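# Seat the pet feeder in the taped outline, scoop outside

## Task

Get the pet feeder inside the tape outline on the table so that its handle tab lines up with the outline's red notch and both steel bowls rest flat in the feeder's wells. The scoop must finish lying fully on the tabletop, with no part of it inside the outline. All of this must hold on its own once the robot lets go; anything that only stays right because a gripper is holding it does not count.

## Robot and tools

ROBOT. Two arms, left_arm and right_arm, each with six revolute joints and a parallel gripper. The names are labels only and do not match the left or right side of any image. Expect occasional brief tugs on a held part or shoves on loose objects. Nothing may leave the table, and the arms must never collide or press hard against one another.

FRAME. Every position is in one shared scene frame, in metres. The origin sits on the tabletop midway between the arms, +z is up, +x reaches out over the table, and left_arm is on the +y side. A gripper's fingers point along its own +z and close along its own y. The reported end_effector_position is the spot between the finger pads, just under 1 cm behind the tips; orientation is given as end_effector_quat_wxyz. The reported hand position can be off, more so when the arm is stretched far.

execute_actions. Argument "actions" is a list holding one item or none, plus an optional "pictures" boolean (images come by default). Three forms:
- Empty list: nothing is commanded; the current state comes back.
- Move: {"rows": [...], "steps": n}, n from 1 to 15 (15 if omitted). Each control step is 1/30 s and uses one row; if rows run out, the final row is held for the remaining steps.
- Wait: {"steps": n} with n up to 300, no rows. It returns once that many steps have elapsed since the previous result, and the time spent composing the reply counts toward them.
A rejected call sends nothing at all.

ROW LAYOUT. Each row is a single flat list of 14 numbers covering both arms, even when only one moves: left_arm waist, shoulder, elbow, wrist pitch, wrist yaw, wrist roll, opening, then the same seven for right_arm. The six joint values are absolute target angles in radians, in the same convention as the Joint positions readout; they are not offsets. Stated ranges per arm: waist -2.618 to 3.054, shoulder 0.000 to 3.142, elbow 0.000 to 3.142, wrist pitch -1.571 to 1.571, wrist yaw -1.571 to 1.571, wrist roll -2.094 to 2.094. True ends may sit up to 0.036 rad on either side. A target more than 0.036 rad beyond a stated end, and farther out than that joint's last reported angle, gets the whole call refused. A target beyond the real end is clipped there, and the result may print "joint sent to its limit" (possibly referring to an earlier action still running); absence of that line does not prove there is room left. Opening is an absolute value from -1 (closed) to +1 (fully open, pads 0.087 m apart).

MOTION LIMITS. Each step the sent target is held within a lead of the measured angle: 0.202 rad waist, 0.258 shoulder, 0.238 elbow, 0.573 wrist pitch, 0.522 wrist yaw and roll. If the targets would move the gripper more than 70 mm from where it is, all of that arm's targets are pulled back toward the current angles. So large moves need several calls. Friction may leave a joint as much as about 0.031 rad short, and smaller commanded changes may produce no motion.

BETWEEN CALLS. They give up once everything has nearly stopped (a slow or blocked move counts as stopped) or a step is HELD; fingers still in motion finish moving.

RESULT LINES. The state line shows `left_arm: …` | `right_arm: …` with each gripper's position and quaternion. Joint positions and Joint velocities give, per arm, the six joints (rad, rad/s) then the pad gap (m, m/s). grip_measured is the measured opening on the command scale; each gripper's reading carries its own fixed bias of up to about 1 mm. "joint command not followed" means a clearance check altered or blocked joint targets on some steps, while the rest of the row still ran. HELD marks steps where all or part of your row was not sent. MOTOR HOT appears from 75 °C; OVER-TEMPERATURE FAULT reports a stop (90 °C halts that arm for 10 s, after which that threshold is off for 5 minutes; 100 °C makes the arm and gripper go limp and drop).

GRIPPING. Away from the extremes the fingers go to where grip_measured equals your number. To keep hold, command about 0.02 below grip_measured for a firm grip, less for a gentle one. Pads push up to about 20 N each; a quick close can squeeze harder and may even pop open. Holding loads heats motors, even while you think, so avoid long holds.

zoom_image. Arguments: "camera" (cam_high, cam_low, cam_left_wrist or cam_right_wrist) and "region" [x0, y0, x1, y1] in pixels of that camera's latest image, origin top-left, at most 504 by 504. It returns an enlarged crop.

CAMERAS. All four images are 504x504 and arrive in the order cam_high, cam_low, cam_left_wrist, cam_right_wrist. Calibration is given as pinhole plus radial distortion with K, D and T_world_to_cam (world to camera, metres); fixed cameras may be off by a couple of degrees and under a centimetre, and wrist camera poses follow the reported joints.

finished_scene. Argument "scene": the current scene's integer number. It closes that scene for good, reports whether the goal was met, and opens the next one with its own task. Call it only once the feeder, bowls and scoop rest in place with the grippers released. Answering without any tool call ends everything.

AVOID: dropping or slipping parts, slamming, hard pushes, knocking items off the table, and arm-to-arm contact.

Each tool is called after "Emit:" by a JSON object that holds its "method" and its "body".

## Session

Emit:
{"method": "execute_actions", "body": {"actions": []}}

Scene clock: 0.00 s of 5400.00 s.
left_arm: end_effector_position=(+0.1600, -0.0176, +0.1526) grip_measured=+1.000 end_effector_quat_wxyz=(+0.638, +0.661, +0.216, -0.331) | right_arm: end_effector_position=(+0.0837, -0.5476, +0.1931) grip_measured=+1.000 end_effector_quat_wxyz=(+0.066, +0.274, +0.956, -0.085)
Joint positions: left_arm=[-0.746  1.278  0.151  1.207  1.161  0.704  0.087] | right_arm=[-1.223  1.281  1.353 -1.43  -0.019 -0.718  0.087]
Joint velocities: left_arm=[-0.007  0.012  0.012 -0.022 -0.022  0.007  0.   ] | right_arm=[-0.012 -0.007  0.002  0.022 -0.051  0.037  0.   ]
camera_calibration (this result's frames):
cam_left_wrist: T_world_to_cam=[[-0.709288, 0.0826755, -0.700053, 0.220414], [0.565203, 0.66017, -0.494693, 0.01919], [0.421255, -0.746552, -0.514979, 0.140659], [0, 0, 0, 1]] pos_world=[0.086238, 0.0741175, 0.236231]
cam_right_wrist: T_world_to_cam=[[-0.542111, -0.829944, 0.131561, -0.438802], [-0.595273, 0.4898, 0.636982, 0.220691], [-0.593098, 0.267, -0.75957, 0.476867], [0, 0, 0, 1]] pos_world=[0.176321, -0.599599, 0.279367]

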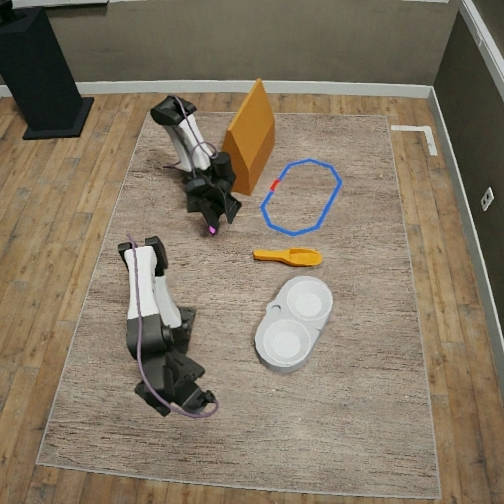

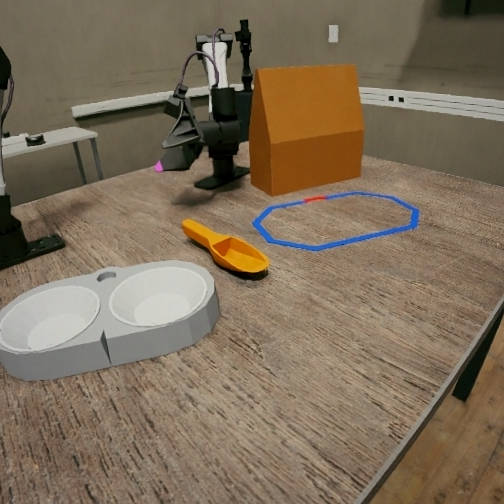

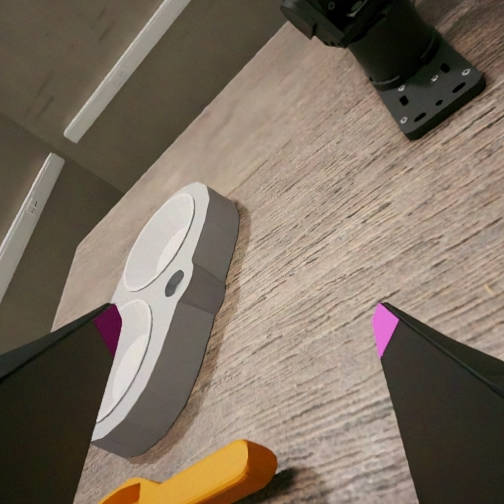

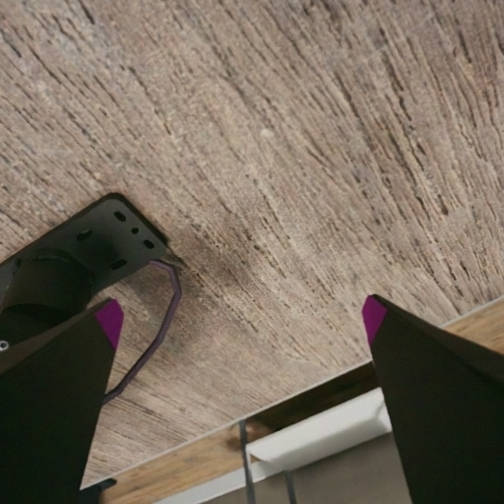

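Emit:
{"method": "zoom_image", "body": {"camera": "cam_high", "region": [200, 130, 400, 390]}}

Region (200, 130, 400, 390) of cam_high's 504x504 image, scaled by 1.938, with more detail than that image has; it fills the left 388 columns of this view, and the rest is white.

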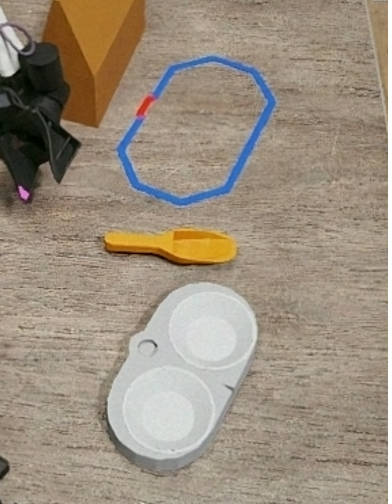

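Emit:
{"method": "execute_actions", "body": {"actions": [{"rows": [[-0.85, 1.45, 1.6, -0.9, 0, -0.72, 1, -0.29, 2.098, 1.85, -1.323, 0, 0.895, 0.38]], "steps": 15}], "pictures": false}}

Emit:
{"method": "execute_actions", "body": {"actions": [{"rows": [[-0.89, 1.8, 1.9, -1.3, 0, -0.725, 1, -0.29, 2.098, 1.85, -1.323, 0, 0.895, 0.38]], "steps": 15}], "pictures": false}}

Emit:
{"method": "execute_actions", "body": {"actions": [{"rows": [[-0.90, 2.245, 2.0, -1.33, 0, -0.725, 1, -0.285, 2.10, 1.855, -1.323, 0, 0.895, 0.38]], "steps": 15}], "pictures": false}}

Emit:
{"method": "execute_actions", "body": {"actions": [{"steps": 15}]}}

Scene clock: 43.27 s of 5400.00 s.
left_arm: end_effector_position=(+0.3328, -0.0472, +0.2715) grip_measured=+1.000 end_effector_quat_wxyz=(+0.399, +0.066, +0.852, -0.333) | right_arm: end_effector_position=(+0.3354, -0.5545, +0.1069) grip_measured=+0.380 end_effector_quat_wxyz=(+0.020, +0.435, +0.900, -0.006)
Joint positions: left_arm=[-0.844  1.456  1.378 -0.403  0.091 -0.57   0.087] | right_arm=[-0.604  2.024  1.811 -1.317  0.003  0.24   0.06 ]
Joint velocities: left_arm=[ 0.017  0.002  2.454 -2.938 -0.535 -0.96   0.   ] | right_arm=[ 1.248  1.057 -0.012  0.051 -0.037  2.    -0.001]
Steps of this call (steps 1 to 90: nothing new was sent; then 39.77 s passed at rest; steps 91 to 105: all 15 steps of this action). Readings (joint positions):
91: left_arm=[-0.766 1.294 0.184 1.141 1.103 0.630] | right_arm=[-1.200 1.306 1.383 -1.446 -0.009 -0.657]
92: left_arm=[-0.800 1.340 0.260 1.035 1.011 0.530] | right_arm=[-1.155 1.354 1.440 -1.446 -0.006 -0.588]
94: left_arm=[-0.836 1.422 0.433 0.808 0.813 0.329] | right_arm=[-1.063 1.467 1.554 -1.415 -0.004 -0.456]
98: left_arm=[-0.844 1.456 0.769 0.348 0.415 -0.073] | right_arm=[-0.891 1.693 1.746 -1.363 -0.000 -0.199]
105: the state above

Scene clock: 43.77 s of 5400.00 s.
left_arm: end_effector_position=(+0.2876, -0.0209, +0.2049) grip_measured=+1.000 end_effector_quat_wxyz=(+0.145, +0.001, +0.980, -0.135) | right_arm: end_effector_position=(+0.4098, -0.4357, +0.0807) grip_measured=+0.380 end_effector_quat_wxyz=(-0.015, +0.564, +0.826, -0.001)
Joint positions: left_arm=[-0.885  1.811  1.88  -1.241  0.015 -0.713  0.087] | right_arm=[-0.283  2.11   1.826 -1.317 -0.006  0.859  0.06 ]
Joint velocities: left_arm=[-0.007 -0.012  0.051 -0.286  0.022 -0.051  0.   ] | right_arm=[-0.066  0.007  0.007  0.095  0.037  0.271  0.   ]
Steps of this call (steps 1 to 15: all 15 steps of this action). Readings (joint positions):
1: left_arm=[-0.848 1.481 1.475 -0.507 0.073 -0.600] | right_arm=[-0.557 2.057 1.811 -1.317 0.003 0.313]
2: left_arm=[-0.857 1.528 1.586 -0.595 0.058 -0.624] | right_arm=[-0.509 2.081 1.811 -1.316 0.003 0.388]
4: left_arm=[-0.875 1.654 1.783 -0.768 0.042 -0.657] | right_arm=[-0.405 2.107 1.811 -1.316 0.003 0.537]
8: left_arm=[-0.885 1.785 1.875 -1.033 0.027 -0.691] | right_arm=[-0.261 2.110 1.821 -1.317 -0.008 0.743]
15: the state above

Scene clock: 44.27 s of 5400.00 s.
left_arm: end_effector_position=(+0.2982, -0.0328, +0.0560) grip_measured=+1.000 end_effector_quat_wxyz=(-0.011, -0.001, +1.000, +0.002) | right_arm: end_effector_position=(+0.4108, -0.4360, +0.0806) grip_measured=+0.380 end_effector_quat_wxyz=(-0.015, +0.576, +0.817, -0.002)
Joint positions: left_arm=[-0.892  2.274  1.993 -1.308  0.011 -0.719  0.087] | right_arm=[-0.284  2.11   1.826 -1.317 -0.005  0.888  0.06 ]
Joint velocities: left_arm=[-0.007 -0.271 -0.017  0.007 -0.022 -0.051  0.   ] | right_arm=[-0.007  0.007 -0.012 -0.022 -0.081 -0.007 -0.   ]
Steps of this call (steps 1 to 15: all 15 steps of this action). Readings (joint positions):
1: left_arm=[-0.886 1.841 1.915 -1.275 0.013 -0.715] | right_arm=[-0.284 2.110 1.826 -1.317 -0.006 0.865]
2: left_arm=[-0.887 1.886 1.960 -1.284 0.013 -0.715] | right_arm=[-0.284 2.110 1.826 -1.317 -0.005 0.870]
4: left_arm=[-0.888 1.986 1.996 -1.275 0.012 -0.715] | right_arm=[-0.284 2.110 1.826 -1.317 -0.005 0.877]
8: left_arm=[-0.890 2.202 1.998 -1.279 0.012 -0.717] | right_arm=[-0.284 2.110 1.826 -1.317 -0.005 0.884]
15: the state above

Scene clock: 44.77 s of 5400.00 s.
left_arm: end_effector_position=(+0.2987, -0.0332, +0.0673) grip_measured=+1.000 end_effector_quat_wxyz=(-0.001, -0.001, +1.000, -0.006) | right_arm: end_effector_position=(+0.4108, -0.4360, +0.0806) grip_measured=+0.380 end_effector_quat_wxyz=(-0.015, +0.577, +0.817, -0.002)
Joint positions: left_arm=[-0.892  2.245  1.993 -1.312  0.011 -0.719  0.087] | right_arm=[-0.284  2.11   1.826 -1.317 -0.005  0.889  0.06 ]
Joint velocities: left_arm=[-0.012 -0.017 -0.017  0.037  0.022 -0.022  0.   ] | right_arm=[-0.012  0.002 -0.017  0.007 -0.125  0.051  0.   ]
Steps of this call (steps 1 to 15: the robot went on to your last target). Readings (joint positions):
1: left_arm=[-0.892 2.265 1.993 -1.309 0.011 -0.719] | right_arm=[-0.284 2.110 1.826 -1.317 -0.005 0.889]
2: left_arm=[-0.892 2.257 1.993 -1.309 0.011 -0.719] | right_arm=[-0.284 2.110 1.826 -1.317 -0.005 0.889]
4: left_arm=[-0.892 2.247 1.993 -1.309 0.011 -0.719] | right_arm=[-0.284 2.110 1.826 -1.317 -0.005 0.889]
8: left_arm=[-0.892 2.245 1.993 -1.311 0.011 -0.719] | right_arm=[-0.284 2.110 1.826 -1.317 -0.005 0.889]
15: the state above
camera_calibration (this result's frames):
cam_left_wrist: T_world_to_cam=[[0.00214587, -0.999996, 0.00194693, -0.0353381], [-0.650581, 0.0000825058, 0.759437, 0.165727], [-0.759434, -0.00289629, -0.650578, 0.413204], [0, 0, 0, 1]] pos_world=[0.421696, -0.0341549, 0.143031]
cam_right_wrist: T_world_to_cam=[[-0.944254, -0.328064, 0.0275276, 0.23833], [-0.184988, 0.597889, 0.779941, 0.299426], [-0.272329, 0.73137, -0.625247, 0.615468], [0, 0, 0, 1]] pos_world=[0.448044, -0.550971, 0.144724]

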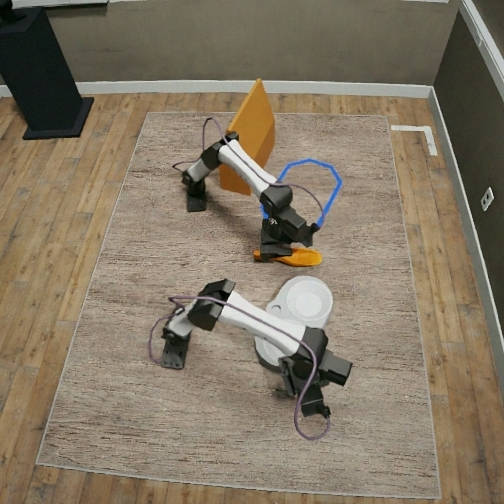

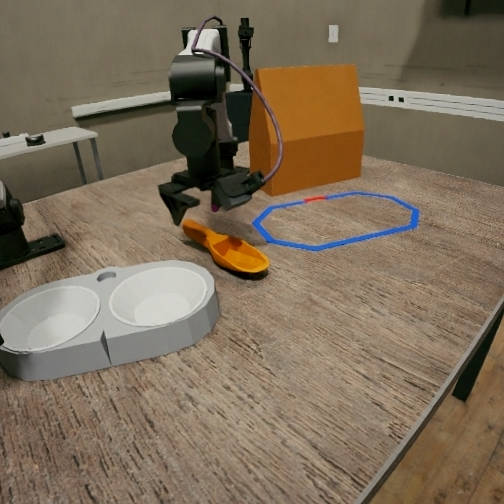

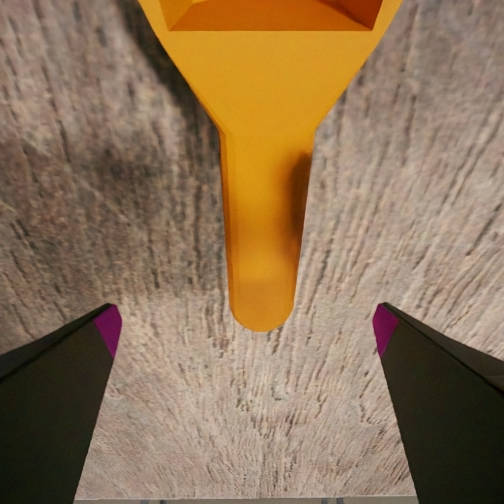

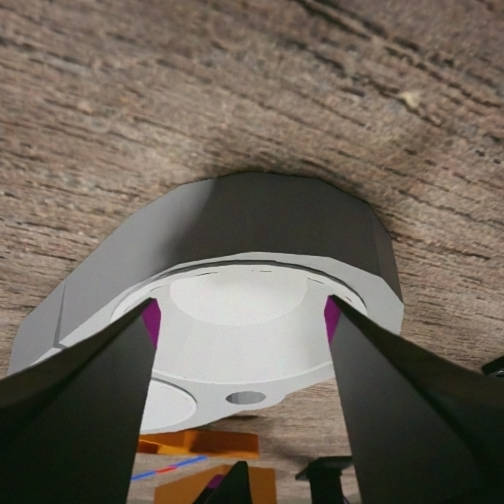

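Emit:
{"method": "execute_actions", "body": {"actions": [{"rows": [
[-0.895, 2.27, 1.80, -1.105, 0, -0.725, 1, -0.355, 2.10, 1.855, -1.323, 0, 0.84, 0.38],
[-0.895, 2.27, 1.80, -1.105, 0, -0.725, 1, -0.355, 2.10, 1.855, -1.323, 0, 0.84, 0.38],
[-0.895, 2.27, 1.80, -1.105, 0, -0.725, 1, -0.355, 2.10, 1.855, -1.323, 0, 0.84, 0.38],
[-0.895, 2.27, 1.80, -1.105, 0, -0.725, 1, -0.355, 2.10, 1.855, -1.323, 0, 0.84, 0.38],
[-0.895, 2.27, 1.80, -1.105, 0, -0.725, 1, -0.355, 2.10, 1.855, -1.323, 0, 0.84, 0.38],
[-0.895, 2.27, 1.80, -1.105, 0, -0.725, 1, -0.355, 2.10, 1.855, -1.323, 0, 0.84, 0.38],
[-0.895, 2.27, 1.80, -1.105, 0, -0.725, 1, -0.355, 2.10, 1.855, -1.323, 0, 0.84, 0.38],
[-0.895, 2.27, 1.80, -1.105, 0, -0.725, 1, -0.355, 2.135, 1.63, -1.065, 0, 0.84, 0.38]
], "steps": 15}], "pictures": false}}

Emit:
{"method": "execute_actions", "body": {"actions": [{"rows": [[-0.895, 2.27, 1.80, -1.105, 0, -0.725, -1, -0.355, 2.135, 1.63, -1.065, 0, 0.84, 0.38]], "steps": 15}]}}

Scene clock: 52.00 s of 5400.00 s.
left_arm: end_effector_position=(+0.2937, -0.0285, +0.0106) grip_measured=+1.000 end_effector_quat_wxyz=(-0.010, -0.001, +1.000, +0.003) | right_arm: end_effector_position=(+0.3959, -0.4612, +0.0248) grip_measured=+0.380 end_effector_quat_wxyz=(-0.023, +0.589, +0.808, -0.005)
Joint positions: left_arm=[-0.892  2.274  1.811 -1.127  0.01  -0.72   0.087] | right_arm=[-0.357  2.139  1.645 -1.124 -0.001  0.847  0.06 ]
Joint velocities: left_arm=[ 0.007  0.002 -0.002  0.095 -0.037  0.022  0.   ] | right_arm=[-0.017 -0.007 -0.012  0.286 -0.022 -0.051 -0.001]
Steps of this call (steps 1 to 15: the robot went on to your last target; steps 16 to 90: nothing new was sent; then 3.73 s passed at rest; steps 91 to 105: all 15 steps of this action). Readings (joint positions):
91: left_arm=[-0.892 2.237 1.956 -1.271 0.011 -0.720] | right_arm=[-0.289 2.110 1.826 -1.317 -0.006 0.882]
92: left_arm=[-0.892 2.229 1.909 -1.231 0.010 -0.720] | right_arm=[-0.299 2.110 1.826 -1.317 -0.007 0.874]
94: left_arm=[-0.892 2.241 1.846 -1.194 0.010 -0.720] | right_arm=[-0.329 2.110 1.826 -1.317 -0.006 0.864]
98: left_arm=[-0.892 2.276 1.811 -1.160 0.011 -0.720] | right_arm=[-0.357 2.104 1.793 -1.273 -0.002 0.853]
105: the state above

Scene clock: 52.50 s of 5400.00 s.
left_arm: end_effector_position=(+0.2955, -0.0297, +0.0102) grip_measured=-0.441 end_effector_quat_wxyz=(-0.006, -0.002, +1.000, +0.001) | right_arm: end_effector_position=(+0.4065, -0.4659, +0.0232) grip_measured=+0.380 end_effector_quat_wxyz=(-0.000, +0.589, +0.808, +0.000)
Joint positions: left_arm=[-0.892  2.274  1.811 -1.118  0.007 -0.721  0.024] | right_arm=[-0.357  2.139  1.645 -1.077 -0.001  0.845  0.06 ]
Joint velocities: left_arm=[-0.002 -0.002  0.012 -0.007  0.066 -0.007 -0.001] | right_arm=[-0.007 -0.002  0.002  0.022 -0.007  0.007  0.001]
Steps of this call (steps 1 to 15: all 15 steps of this action). Readings (joint positions):
1: left_arm=[-0.892 2.274 1.811 -1.125 0.010 -0.720] | right_arm=[-0.357 2.139 1.645 -1.115 -0.001 0.847]
2: left_arm=[-0.892 2.274 1.811 -1.123 0.010 -0.720] | right_arm=[-0.357 2.139 1.645 -1.106 -0.001 0.847]
4: left_arm=[-0.892 2.274 1.811 -1.119 0.007 -0.721] | right_arm=[-0.357 2.139 1.645 -1.094 -0.001 0.846]
8: left_arm=[-0.892 2.274 1.811 -1.118 0.007 -0.721] | right_arm=[-0.357 2.139 1.645 -1.083 -0.001 0.846]
15: the state above
camera_calibration (this result's frames):
cam_left_wrist: T_world_to_cam=[[0.00399047, -0.99991, -0.0128024, -0.0321375], [-0.642582, -0.0123734, 0.766117, 0.204214], [-0.766207, 0.00516939, -0.642573, 0.375782], [0, 0, 0, 1]] pos_world=[0.419279, -0.0315503, 0.0846037]
cam_right_wrist: T_world_to_cam=[[-0.953914, -0.3, 0.00693059, 0.243543], [-0.187534, 0.614016, 0.766692, 0.37017], [-0.234263, 0.730058, -0.641978, 0.584595], [0, 0, 0, 1]] pos_world=[0.438687, -0.581016, 0.0898032]

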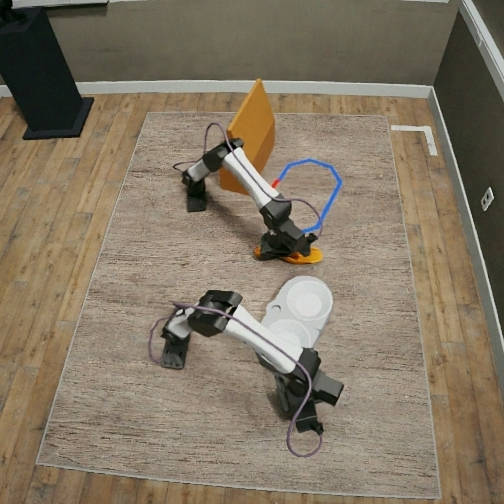

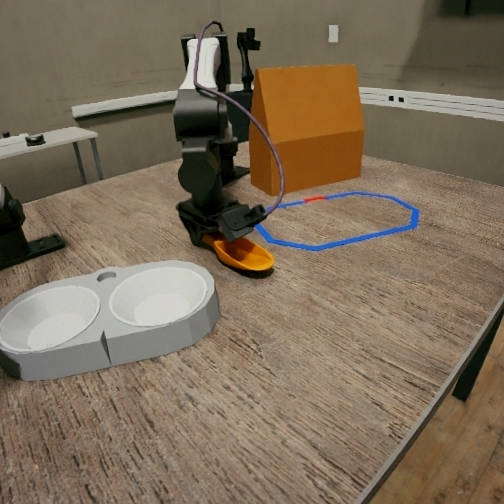

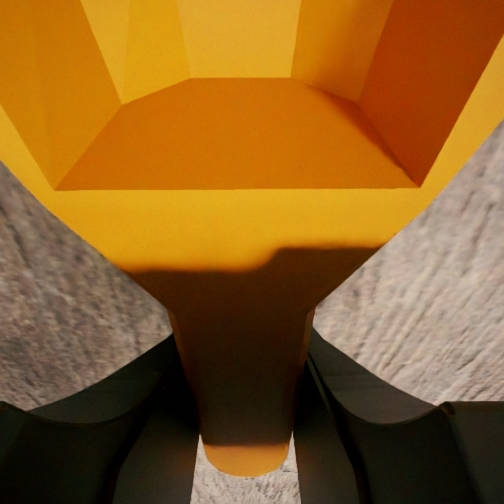

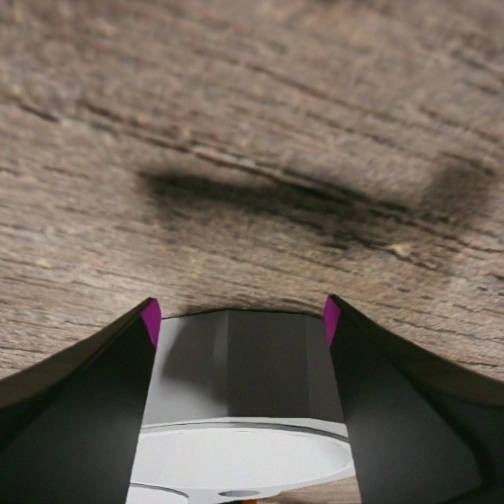

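Emit:
{"method": "execute_actions", "body": {"actions": [{"rows": [
[-0.907, 2.253, 1.781, -1.108, 0, -0.736, -0.5, -0.347, 2.134, 1.637, -1.074, 0, 0.854, 0.38],
[-0.922, 2.232, 1.751, -1.099, 0, -0.751, -0.5, -0.336, 2.128, 1.628, -1.071, 0, 0.863, 0.38],
[-0.937, 2.211, 1.721, -1.089, 0, -0.765, -0.5, -0.326, 2.123, 1.620, -1.068, 0, 0.872, 0.38],
[-0.952, 2.190, 1.691, -1.080, 0, -0.780, -0.5, -0.315, 2.118, 1.612, -1.064, 0, 0.881, 0.38],
[-0.967, 2.169, 1.661, -1.070, 0, -0.795, -0.5, -0.305, 2.113, 1.603, -1.061, 0, 0.890, 0.38],
[-0.982, 2.147, 1.631, -1.060, 0, -0.810, -0.5, -0.294, 2.107, 1.595, -1.058, 0, 0.899, 0.38],
[-0.997, 2.126, 1.601, -1.051, 0, -0.825, -0.5, -0.284, 2.102, 1.587, -1.055, 0, 0.908, 0.38],
[-1.011, 2.105, 1.571, -1.041, 0, -0.839, -0.5, -0.273, 2.097, 1.578, -1.052, 0, 0.917, 0.38],
[-1.026, 2.084, 1.541, -1.032, 0, -0.854, -0.5, -0.263, 2.092, 1.570, -1.049, 0, 0.926, 0.38],
[-1.041, 2.063, 1.511, -1.022, 0, -0.869, -0.5, -0.252, 2.086, 1.562, -1.046, 0, 0.935, 0.38],
[-1.056, 2.042, 1.481, -1.012, 0, -0.884, -0.5, -0.242, 2.081, 1.553, -1.043, 0, 0.944, 0.38],
[-1.071, 2.021, 1.451, -1.003, 0, -0.899, -0.5, -0.231, 2.076, 1.545, -1.039, 0, 0.953, 0.38],
[-1.086, 2.000, 1.421, -0.993, 0, -0.913, -0.5, -0.221, 2.071, 1.537, -1.036, 0, 0.962, 0.38],
[-1.101, 1.979, 1.391, -0.984, 0, -0.928, -0.5, -0.210, 2.065, 1.528, -1.033, 0, 0.971, 0.38],
[-1.116, 1.958, 1.361, -0.974, 0, -0.943, -0.5, -0.200, 2.060, 1.520, -1.030, 0, 0.980, 0.38]
], "steps": 15}], "pictures": false}}

Emit:
{"method": "execute_actions", "body": {"actions": [{"rows": [
[-1.138, 1.946, 1.343, -0.968, 0, -0.965, -0.5, -0.200, 2.060, 1.520, -1.030, 0, 0.980, 0.38],
[-1.160, 1.933, 1.325, -0.962, 0, -0.986, -0.5, -0.200, 2.060, 1.520, -1.030, 0, 0.980, 0.38],
[-1.182, 1.921, 1.307, -0.957, 0, -1.008, -0.5, -0.200, 2.060, 1.520, -1.030, 0, 0.980, 0.38],
[-1.204, 1.909, 1.289, -0.951, 0, -1.029, -0.5, -0.200, 2.060, 1.520, -1.030, 0, 0.980, 0.38],
[-1.226, 1.896, 1.271, -0.945, 0, -1.051, -0.5, -0.200, 2.060, 1.520, -1.030, 0, 0.980, 0.38],
[-1.248, 1.884, 1.253, -0.939, 0, -1.072, -0.5, -0.200, 2.060, 1.520, -1.030, 0, 0.980, 0.38],
[-1.270, 1.872, 1.235, -0.933, 0, -1.094, -0.5, -0.200, 2.060, 1.520, -1.030, 0, 0.980, 0.38],
[-1.292, 1.859, 1.217, -0.927, 0, -1.115, -0.5, -0.200, 2.060, 1.520, -1.030, 0, 0.980, 0.38],
[-1.314, 1.847, 1.199, -0.921, 0, -1.137, -0.5, -0.200, 2.060, 1.520, -1.030, 0, 0.980, 0.38],
[-1.336, 1.835, 1.181, -0.915, 0, -1.158, -0.5, -0.200, 2.060, 1.520, -1.030, 0, 0.980, 0.38],
[-1.358, 1.822, 1.163, -0.909, 0, -1.180, -0.5, -0.200, 2.060, 1.520, -1.030, 0, 0.980, 0.38],
[-1.380, 1.810, 1.145, -0.903, 0, -1.201, -0.5, -0.200, 2.060, 1.520, -1.030, 0, 0.980, 0.38],
[-1.402, 1.798, 1.127, -0.897, 0, -1.223, -0.5, -0.200, 2.060, 1.520, -1.030, 0, 0.980, 0.38],
[-1.424, 1.785, 1.109, -0.891, 0, -1.244, -0.5, -0.200, 2.060, 1.520, -1.030, 0, 0.980, 0.38],
[-1.446, 1.773, 1.090, -0.885, 0, -1.266, -0.5, -0.200, 2.060, 1.520, -1.030, 0, 0.980, 0.38]
], "steps": 15}], "pictures": false}}

Emit:
{"method": "execute_actions", "body": {"actions": [{"steps": 10}]}}

Scene clock: 81.73 s of 5400.00 s.
left_arm: end_effector_position=(+0.1894, -0.0291, +0.0216) grip_measured=-0.441 end_effector_quat_wxyz=(-0.010, +0.019, +1.000, +0.010) | right_arm: end_effector_position=(+0.4095, -0.4173, +0.0248) grip_measured=+0.380 end_effector_quat_wxyz=(+0.005, +0.574, +0.819, -0.004)
Joint positions: left_arm=[-1.09   2.004  1.429 -1.023  0.004 -0.878  0.024] | right_arm=[-0.232  2.081  1.564 -1.046  0.012  0.934  0.06 ]
Joint velocities: left_arm=[-0.393 -0.593 -0.857  0.227 -0.037 -0.359  0.001] | right_arm=[ 0.237 -0.159 -0.237  0.007  0.081  0.227 -0.   ]
Steps of this call (steps 1 to 15: the robot went on to your last target; steps 16 to 90: nothing new was sent; then 25.73 s passed at rest; steps 91 to 105: all 15 steps of this action). Readings (joint positions):
91: left_arm=[-0.892 2.273 1.810 -1.117 0.006 -0.723] | right_arm=[-0.357 2.139 1.645 -1.076 -0.001 0.846]
92: left_arm=[-0.894 2.267 1.800 -1.111 0.006 -0.727] | right_arm=[-0.356 2.139 1.645 -1.076 -0.001 0.848]
94: left_arm=[-0.907 2.239 1.755 -1.097 0.005 -0.741] | right_arm=[-0.349 2.139 1.645 -1.076 -0.001 0.856]
98: left_arm=[-0.971 2.157 1.636 -1.080 0.004 -0.784] | right_arm=[-0.307 2.121 1.620 -1.067 -0.001 0.882]
105: the state above

Scene clock: 82.23 s of 5400.00 s.
left_arm: end_effector_position=(+0.0708, -0.0297, +0.0163) grip_measured=-0.441 end_effector_quat_wxyz=(-0.005, +0.030, +0.999, +0.009) | right_arm: end_effector_position=(+0.4097, -0.4080, +0.0247) grip_measured=+0.380 end_effector_quat_wxyz=(+0.005, +0.578, +0.816, -0.005)
Joint positions: left_arm=[-1.405  1.808  1.139 -0.922  0.003 -1.172  0.024] | right_arm=[-0.209  2.072  1.55  -1.043  0.014  0.966  0.06 ]
Joint velocities: left_arm=[-0.598 -0.364 -0.52   0.154 -0.066 -0.535 -0.   ] | right_arm=[ 0.022  0.002 -0.017 -0.037  0.007  0.037 -0.001]
Steps of this call (steps 1 to 15: all 15 steps of this action). Readings (joint positions):
1: left_arm=[-1.104 1.985 1.401 -1.017 0.004 -0.893] | right_arm=[-0.224 2.076 1.557 -1.045 0.012 0.940]
2: left_arm=[-1.120 1.968 1.378 -1.011 0.004 -0.910] | right_arm=[-0.218 2.074 1.553 -1.044 0.012 0.946]
4: left_arm=[-1.157 1.941 1.338 -0.999 0.004 -0.947] | right_arm=[-0.210 2.073 1.551 -1.044 0.012 0.954]
8: left_arm=[-1.249 1.895 1.265 -0.968 0.003 -1.025] | right_arm=[-0.209 2.072 1.550 -1.043 0.013 0.962]
15: the state above

Scene clock: 82.57 s of 5400.00 s.
left_arm: end_effector_position=(+0.0568, -0.0312, +0.0151) grip_measured=-0.441 end_effector_quat_wxyz=(-0.004, +0.012, +1.000, +0.005) | right_arm: end_effector_position=(+0.4098, -0.4080, +0.0247) grip_measured=+0.380 end_effector_quat_wxyz=(+0.005, +0.578, +0.816, -0.006)
Joint positions: left_arm=[-1.449  1.787  1.109 -0.905  0.003 -1.251  0.024] | right_arm=[-0.209  2.072  1.55  -1.043  0.014  0.968  0.06 ]
Joint velocities: left_arm=[ 0.002 -0.007  0.017  0.081 -0.022 -0.095 -0.   ] | right_arm=[-0.022 -0.007 -0.007  0.037  0.007 -0.007  0.001]
Steps of this call (steps 1 to 10: the robot went on to your last target). Readings (joint positions):
1: left_arm=[-1.424 1.798 1.125 -0.920 0.003 -1.189] | right_arm=[-0.209 2.072 1.550 -1.043 0.014 0.967]
2: left_arm=[-1.439 1.791 1.116 -0.920 0.003 -1.204] | right_arm=[-0.209 2.072 1.550 -1.043 0.014 0.967]
4: left_arm=[-1.449 1.787 1.109 -0.918 0.003 -1.224] | right_arm=[-0.209 2.072 1.550 -1.043 0.014 0.967]
8: left_arm=[-1.449 1.787 1.109 -0.908 0.003 -1.245] | right_arm=[-0.209 2.072 1.550 -1.043 0.014 0.968]
10: the state above
camera_calibration (this result's frames):
cam_left_wrist: T_world_to_cam=[[-0.0238365, -0.99948, -0.0217196, -0.0308622], [-0.646452, -0.00116246, 0.762954, 0.0476489], [-0.762582, 0.0322268, -0.646088, 0.196713], [0, 0, 0, 1]] pos_world=[0.180077, -0.0371301, 0.0900695]
cam_right_wrist: T_world_to_cam=[[-0.945843, -0.324461, 0.0103209, 0.250643], [-0.204801, 0.621085, 0.756512, 0.344335], [-0.251869, 0.713428, -0.653898, 0.544803], [0, 0, 0, 1]] pos_world=[0.444808, -0.521214, 0.0931655]

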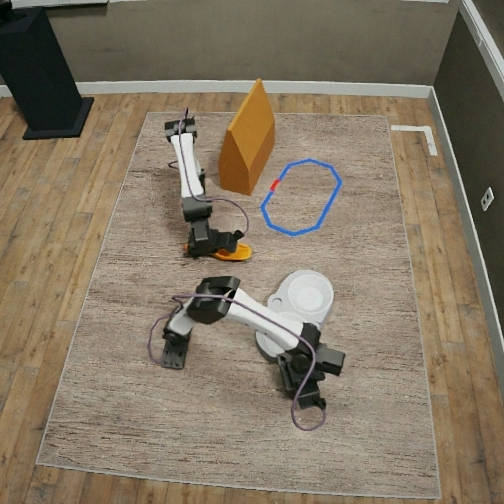

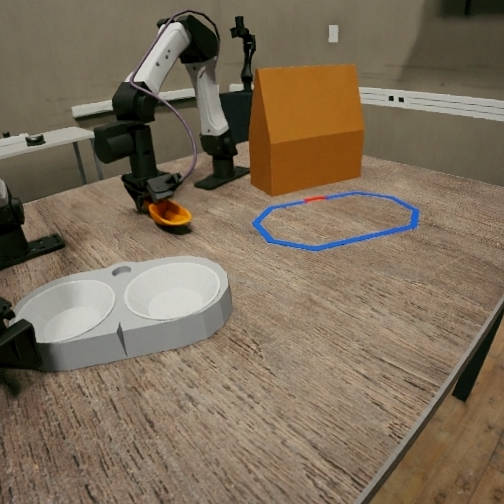

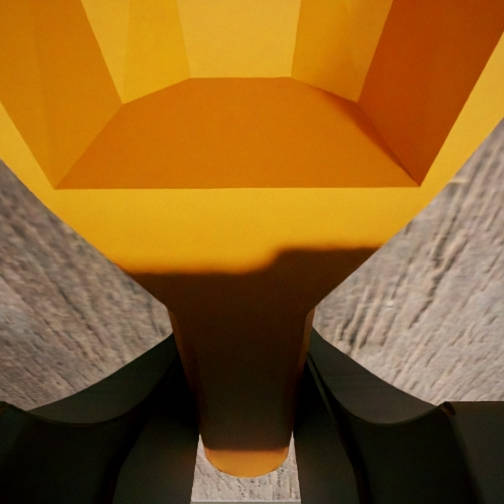

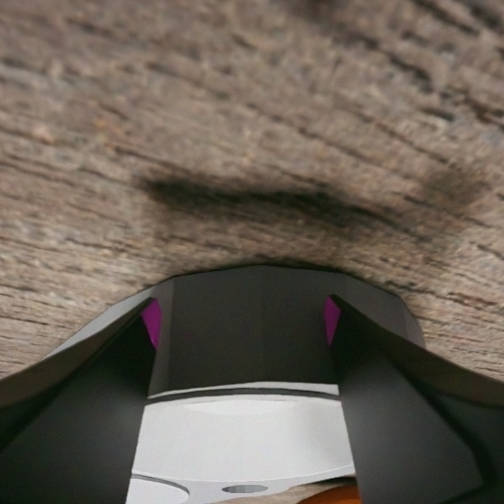

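Emit:
{"method": "execute_actions", "body": {"actions": [{"rows": [
[-1.449, 1.787, 1.109, -0.905, 0, -1.255, 1, -0.191, 2.068, 1.543, -1.040, 0, 0.986, 0.38],
[-1.449, 1.787, 1.109, -0.905, 0, -1.255, 1, -0.173, 2.064, 1.536, -1.038, 0, 1.005, 0.38],
[-1.449, 1.787, 1.109, -0.905, 0, -1.255, 1, -0.155, 2.060, 1.529, -1.035, 0, 1.023, 0.38],
[-1.449, 1.787, 1.109, -0.905, 0, -1.255, 1, -0.137, 2.055, 1.522, -1.033, 0, 1.042, 0.38],
[-1.449, 1.787, 1.109, -0.905, 0, -1.255, 1, -0.119, 2.051, 1.515, -1.030, 0, 1.060, 0.38],
[-1.449, 1.787, 1.109, -0.905, 0, -1.255, 1, -0.101, 2.047, 1.508, -1.028, 0, 1.079, 0.38],
[-1.449, 1.787, 1.109, -0.905, 0, -1.255, 1, -0.083, 2.043, 1.501, -1.025, 0, 1.097, 0.38],
[-1.449, 1.75, 1.22, -1.05, 0, -1.255, 1, -0.066, 2.039, 1.494, -1.023, 0, 1.116, 0.38],
[-1.449, 1.72, 1.32, -1.18, 0, -1.255, 1, -0.048, 2.035, 1.487, -1.020, 0, 1.134, 0.38],
[-1.449, 1.684, 1.42, -1.307, 0, -1.255, 1, -0.030, 2.031, 1.480, -1.018, 0, 1.153, 0.38],
[-1.449, 1.684, 1.42, -1.307, 0, -1.255, 1, -0.012, 2.027, 1.473, -1.015, 0, 1.171, 0.38],
[-1.449, 1.684, 1.42, -1.307, 0, -1.255, 1, 0.006, 2.022, 1.466, -1.013, 0, 1.190, 0.38],
[-1.449, 1.684, 1.42, -1.307, 0, -1.255, 1, 0.024, 2.018, 1.459, -1.010, 0, 1.208, 0.38],
[-1.449, 1.684, 1.42, -1.307, 0, -1.255, 1, 0.042, 2.014, 1.452, -1.008, 0, 1.227, 0.38],
[-1.449, 1.684, 1.42, -1.307, 0, -1.255, 1, 0.060, 2.010, 1.445, -1.005, 0, 1.245, 0.38]
], "steps": 15}], "pictures": false}}

Emit:
{"method": "execute_actions", "body": {"actions": [{"steps": 12}]}}

Emit:
{"method": "zoom_image", "body": {"camera": "cam_high", "region": [200, 130, 400, 390]}}

Scene clock: 90.20 s of 5400.00 s.
left_arm: end_effector_position=(+0.0723, -0.0611, +0.1222) grip_measured=+1.000 end_effector_quat_wxyz=(+0.029, +0.003, +0.998, -0.064) | right_arm: end_effector_position=(+0.4113, -0.3225, +0.0246) grip_measured=+0.380 end_effector_quat_wxyz=(+0.010, +0.564, +0.826, -0.009)
Joint positions: left_arm=[-1.44   1.675  1.417 -1.173 -0.016 -1.26   0.087] | right_arm=[ 0.019  2.029  1.487 -1.02   0.026  1.161  0.06 ]
Joint velocities: left_arm=[ 0.012 -0.466  0.266 -0.637 -0.007 -0.007  0.   ] | right_arm=[ 0.457 -0.12  -0.208  0.081 -0.022  0.52  -0.001]
Steps of this call (steps 1 to 45: the robot went on to your last target; steps 46 to 110: nothing new was sent; then 3.47 s passed at rest; steps 111 to 125: all 15 steps of this action). Readings (joint positions):
111: left_arm=[-1.439 1.782 1.109 -0.865 -0.031 -1.260] | right_arm=[-0.209 2.072 1.550 -1.043 0.014 0.968]
112: left_arm=[-1.439 1.782 1.109 -0.869 -0.028 -1.260] | right_arm=[-0.208 2.072 1.550 -1.043 0.016 0.972]
114: left_arm=[-1.439 1.782 1.109 -0.877 -0.023 -1.260] | right_arm=[-0.194 2.072 1.550 -1.043 0.024 0.987]
118: left_arm=[-1.440 1.782 1.126 -0.912 -0.018 -1.260] | right_arm=[-0.123 2.060 1.536 -1.033 0.029 1.039]
125: the state above

Scene clock: 90.60 s of 5400.00 s.
left_arm: end_effector_position=(+0.0645, -0.0364, +0.1246) grip_measured=+1.000 end_effector_quat_wxyz=(+0.014, +0.003, +1.000, -0.018) | right_arm: end_effector_position=(+0.4096, -0.3066, +0.0243) grip_measured=+0.380 end_effector_quat_wxyz=(+0.007, +0.575, +0.818, -0.007)
Joint positions: left_arm=[-1.44   1.668  1.423 -1.283 -0.016 -1.26   0.087] | right_arm=[ 0.057  2.022  1.474 -1.019  0.02   1.226  0.06 ]
Joint velocities: left_arm=[ 0.007  0.042  0.007 -0.081  0.066 -0.022  0.   ] | right_arm=[-0.007  0.007 -0.002 -0.022  0.037 -0.022  0.001]
Steps of this call (steps 1 to 12: the robot went on to your last target). Readings (joint positions):
1: left_arm=[-1.440 1.663 1.423 -1.192 -0.016 -1.260] | right_arm=[0.033 2.026 1.481 -1.019 0.024 1.177]
2: left_arm=[-1.440 1.660 1.423 -1.210 -0.016 -1.260] | right_arm=[0.045 2.024 1.478 -1.019 0.022 1.189]
4: left_arm=[-1.440 1.664 1.423 -1.242 -0.016 -1.260] | right_arm=[0.056 2.023 1.475 -1.019 0.019 1.206]
8: left_arm=[-1.440 1.668 1.423 -1.272 -0.016 -1.260] | right_arm=[0.057 2.022 1.474 -1.019 0.019 1.222]
12: the state above
camera_calibration (this result's frames):
cam_left_wrist: T_world_to_cam=[[-0.00567924, -0.99967, 0.0250555, -0.0405105], [-0.672548, 0.0223609, 0.739715, -0.0254956], [-0.740031, -0.01265, -0.672453, 0.273681], [0, 0, 0, 1]] pos_world=[0.185156, -0.036465, 0.203912]
cam_right_wrist: T_world_to_cam=[[-0.943479, -0.331264, 0.0105864, 0.280316], [-0.210422, 0.623371, 0.753081, 0.284718], [-0.256068, 0.708288, -0.657843, 0.472386], [0, 0, 0, 1]] pos_world=[0.445346, -0.419212, 0.0933723]

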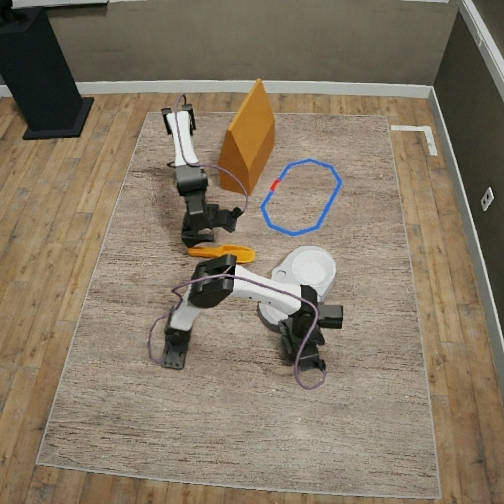

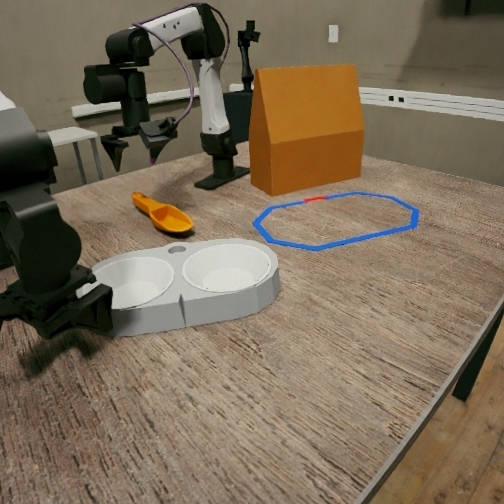

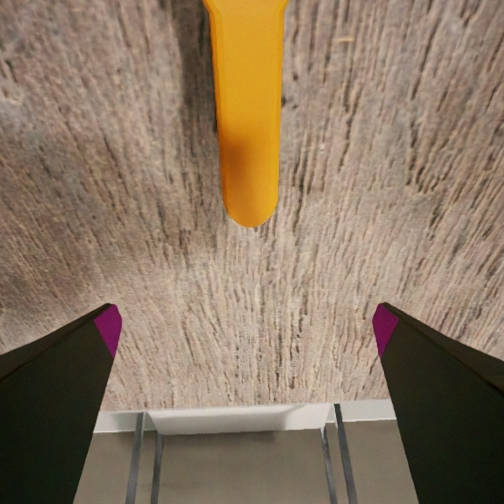

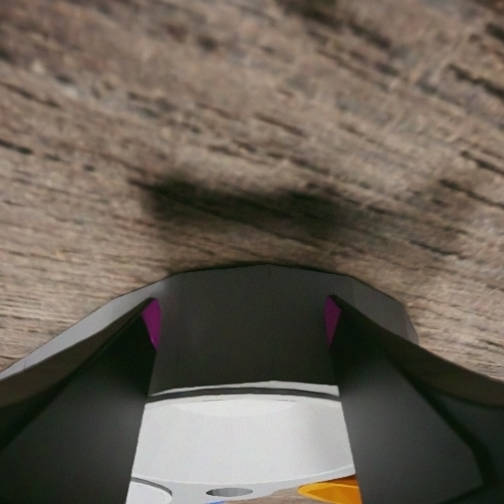

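Region (200, 130, 400, 390) of cam_high's 504x504 image, scaled by 1.938, with more detail than that image has; it fills the left 388 columns of this view, and the rest is white.

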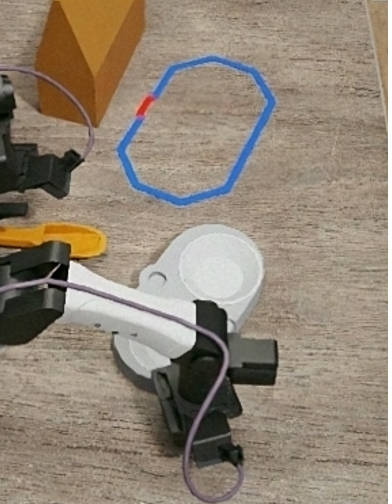

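Emit:
{"method": "execute_actions", "body": {"actions": []}}

Scene clock: 95.33 s of 5400.00 s.
left_arm: end_effector_position=(+0.0640, -0.0348, +0.1246) grip_measured=+1.000 end_effector_quat_wxyz=(+0.013, +0.003, +1.000, -0.015) | right_arm: end_effector_position=(+0.4097, -0.3067, +0.0243) grip_measured=+0.380 end_effector_quat_wxyz=(+0.008, +0.576, +0.817, -0.007)
Joint positions: left_arm=[-1.44   1.668  1.423 -1.289 -0.016 -1.26   0.087] | right_arm=[ 0.057  2.022  1.474 -1.019  0.021  1.229  0.06 ]
Joint velocities: left_arm=[-0.012  0.002 -0.002 -0.051 -0.125  0.022  0.   ] | right_arm=[ 0.032 -0.002  0.017  0.051  0.007  0.007 -0.   ]
Steps of this call (steps 1 to 30: the robot went on to your last target; steps 31 to 142: nothing new was sent). Readings (joint positions):
1: left_arm=[-1.440 1.668 1.423 -1.284 -0.016 -1.260] | right_arm=[0.057 2.022 1.474 -1.019 0.020 1.227]
2: left_arm=[-1.440 1.668 1.423 -1.286 -0.016 -1.260] | right_arm=[0.057 2.022 1.474 -1.019 0.020 1.227]
4: left_arm=[-1.440 1.668 1.423 -1.287 -0.016 -1.260] | right_arm=[0.057 2.022 1.474 -1.019 0.020 1.228]
8: left_arm=[-1.440 1.668 1.423 -1.289 -0.016 -1.260] | right_arm=[0.057 2.022 1.474 -1.019 0.020 1.229]
142: the state above
All arms were judged still, so your last target was given up. Only a new action makes them travel on or press farther. Fingers that are still opening or closing keep moving.
camera_calibration (this result's frames):
cam_left_wrist: T_world_to_cam=[[-0.0056365, -0.999806, 0.0188817, -0.0382031], [-0.671108, 0.0177803, 0.741147, -0.0263015], [-0.741338, -0.00849421, -0.671078, 0.27341], [0, 0, 0, 1]] pos_world=[0.184822, -0.0354057, 0.203694]
cam_right_wrist: T_world_to_cam=[[-0.944361, -0.328734, 0.0107829, 0.281516], [-0.208796, 0.624498, 0.7526, 0.284513], [-0.254139, 0.708474, -0.65839, 0.471743], [0, 0, 0, 1]] pos_world=[0.445146, -0.419352, 0.0934315]

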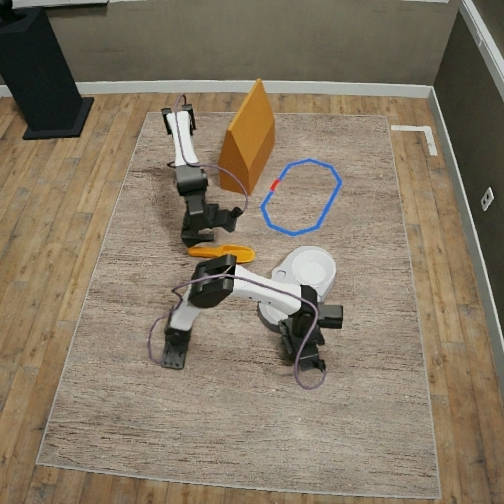

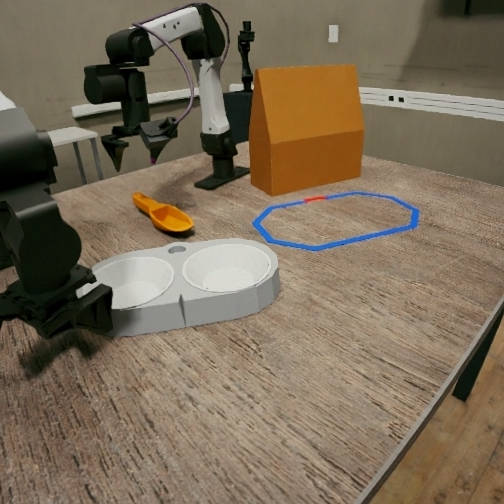

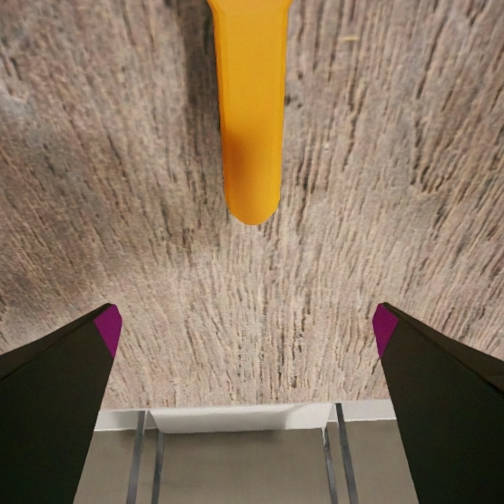

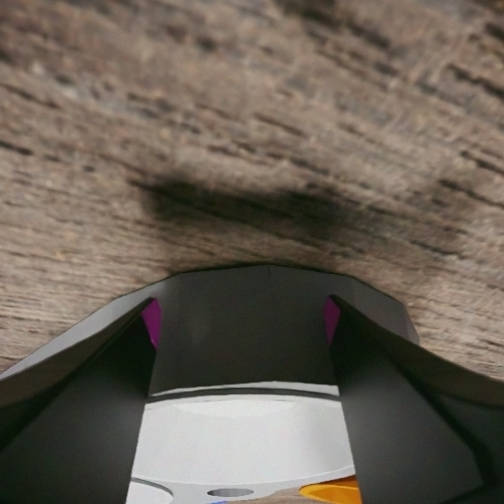

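Emit:
{"method": "execute_actions", "body": {"actions": [{"rows": [[-1.449,1.684,1.42,-1.307,0,-1.255,1,0.0745,2.0259,1.4787,-1.0204,0,1.247,0.38],[-1.449,1.684,1.42,-1.307,0,-1.255,1,0.0919,2.0297,1.4835,-1.0218,0,1.265,0.38],[-1.449,1.684,1.42,-1.307,0,-1.255,1,0.1094,2.0336,1.4882,-1.0232,0,1.283,0.38],[-1.449,1.684,1.42,-1.307,0,-1.255,1,0.1269,2.0375,1.4929,-1.0246,0,1.301,0.38],[-1.449,1.684,1.42,-1.307,0,-1.255,1,0.1443,2.0413,1.4977,-1.026,0,1.319,0.38],[-1.449,1.684,1.42,-1.307,0,-1.255,1,0.1618,2.0452,1.5024,-1.0274,0,1.337,0.38],[-1.449,1.684,1.42,-1.307,0,-1.255,1,0.1793,2.0491,1.5071,-1.0288,0,1.355,0.38],[-1.449,1.684,1.42,-1.307,0,-1.255,1,0.1967,2.0529,1.5119,-1.0302,0,1.374,0.38],[-1.449,1.684,1.42,-1.307,0,-1.255,1,0.2142,2.0568,1.5166,-1.0316,0,1.392,0.38],[-1.449,1.684,1.42,-1.307,0,-1.255,1,0.2317,2.0607,1.5213,-1.033,0,1.410,0.38],[-1.449,1.684,1.42,-1.307,0,-1.255,1,0.2491,2.0645,1.5261,-1.0344,0,1.428,0.38],[-1.449,1.684,1.42,-1.307,0,-1.255,1,0.2666,2.0684,1.5308,-1.0358,0,1.446,0.38],[-1.449,1.684,1.42,-1.307,0,-1.255,1,0.2841,2.0723,1.5355,-1.0372,0,1.464,0.38],[-1.449,1.684,1.42,-1.307,0,-1.255,1,0.3015,2.0761,1.5403,-1.0386,0,1.482,0.38],[-1.449,1.684,1.42,-1.307,0,-1.255,1,0.319,2.08,1.545,-1.04,0,1.50,0.38]], "steps": 15}]}}

Scene clock: 104.73 s of 5400.00 s.
left_arm: end_effector_position=(+0.0639, -0.0348, +0.1246) grip_measured=+1.000 end_effector_quat_wxyz=(+0.013, +0.003, +1.000, -0.015) | right_arm: end_effector_position=(+0.4074, -0.2247, +0.0219) grip_measured=+0.380 end_effector_quat_wxyz=(+0.010, +0.564, +0.826, -0.009)
Joint positions: left_arm=[-1.44   1.668  1.423 -1.289 -0.015 -1.26   0.087] | right_arm=[ 0.276  2.054  1.513 -1.03   0.027  1.418  0.06 ]
Joint velocities: left_arm=[ 0.007 -0.002 -0.007 -0.022  0.007 -0.022  0.   ] | right_arm=[ 0.476  0.1    0.12  -0.095 -0.007  0.505 -0.001]
Steps of this call (steps 1 to 90: nothing new was sent; then 5.90 s passed at rest; steps 91 to 105: all 15 steps of this action). Readings (joint positions):
91: left_arm=[-1.440 1.668 1.423 -1.289 -0.015 -1.260] | right_arm=[0.057 2.022 1.474 -1.019 0.021 1.229]
92: left_arm=[-1.440 1.668 1.423 -1.289 -0.015 -1.260] | right_arm=[0.058 2.022 1.474 -1.020 0.022 1.233]
94: left_arm=[-1.440 1.668 1.423 -1.289 -0.015 -1.260] | right_arm=[0.072 2.022 1.474 -1.021 0.027 1.248]
98: left_arm=[-1.440 1.668 1.423 -1.289 -0.015 -1.260] | right_arm=[0.141 2.025 1.477 -1.025 0.030 1.300]
105: the state above
camera_calibration (this result's frames):
cam_left_wrist: T_world_to_cam=[[-0.00564348, -0.999804, 0.0189981, -0.0382374], [-0.670838, 0.0178744, 0.741389, -0.0263989], [-0.741582, -0.00856066, -0.670807, 0.273351], [0, 0, 0, 1]] pos_world=[0.184787, -0.035418, 0.203664]
cam_right_wrist: T_world_to_cam=[[-0.934165, -0.356657, 0.0114976, 0.295841], [-0.228444, 0.622477, 0.748556, 0.242224], [-0.274135, 0.696648, -0.662972, 0.417109], [0, 0, 0, 1]] pos_world=[0.446042, -0.335843, 0.0918121]

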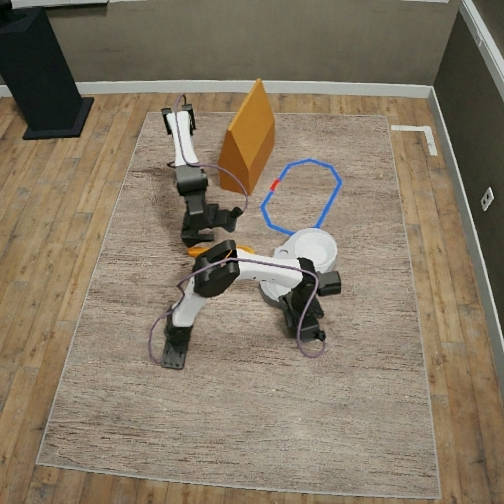

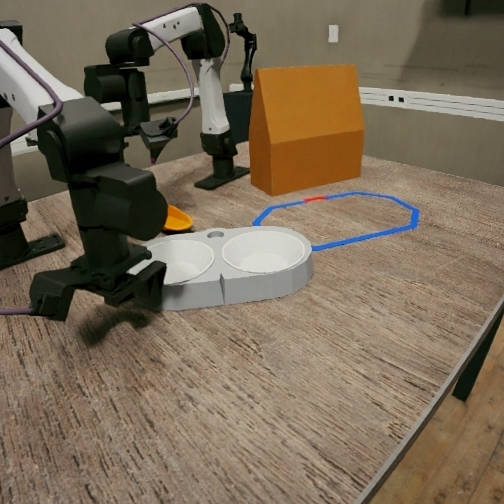

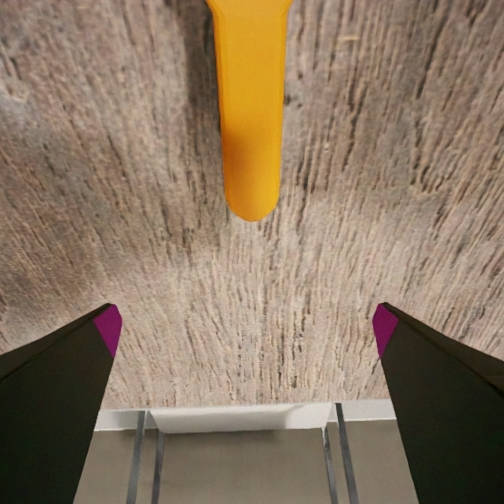

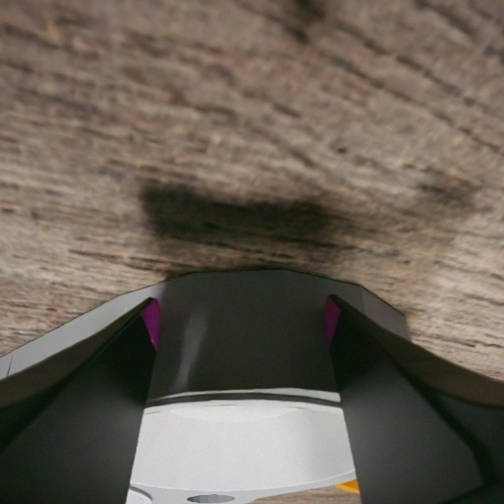

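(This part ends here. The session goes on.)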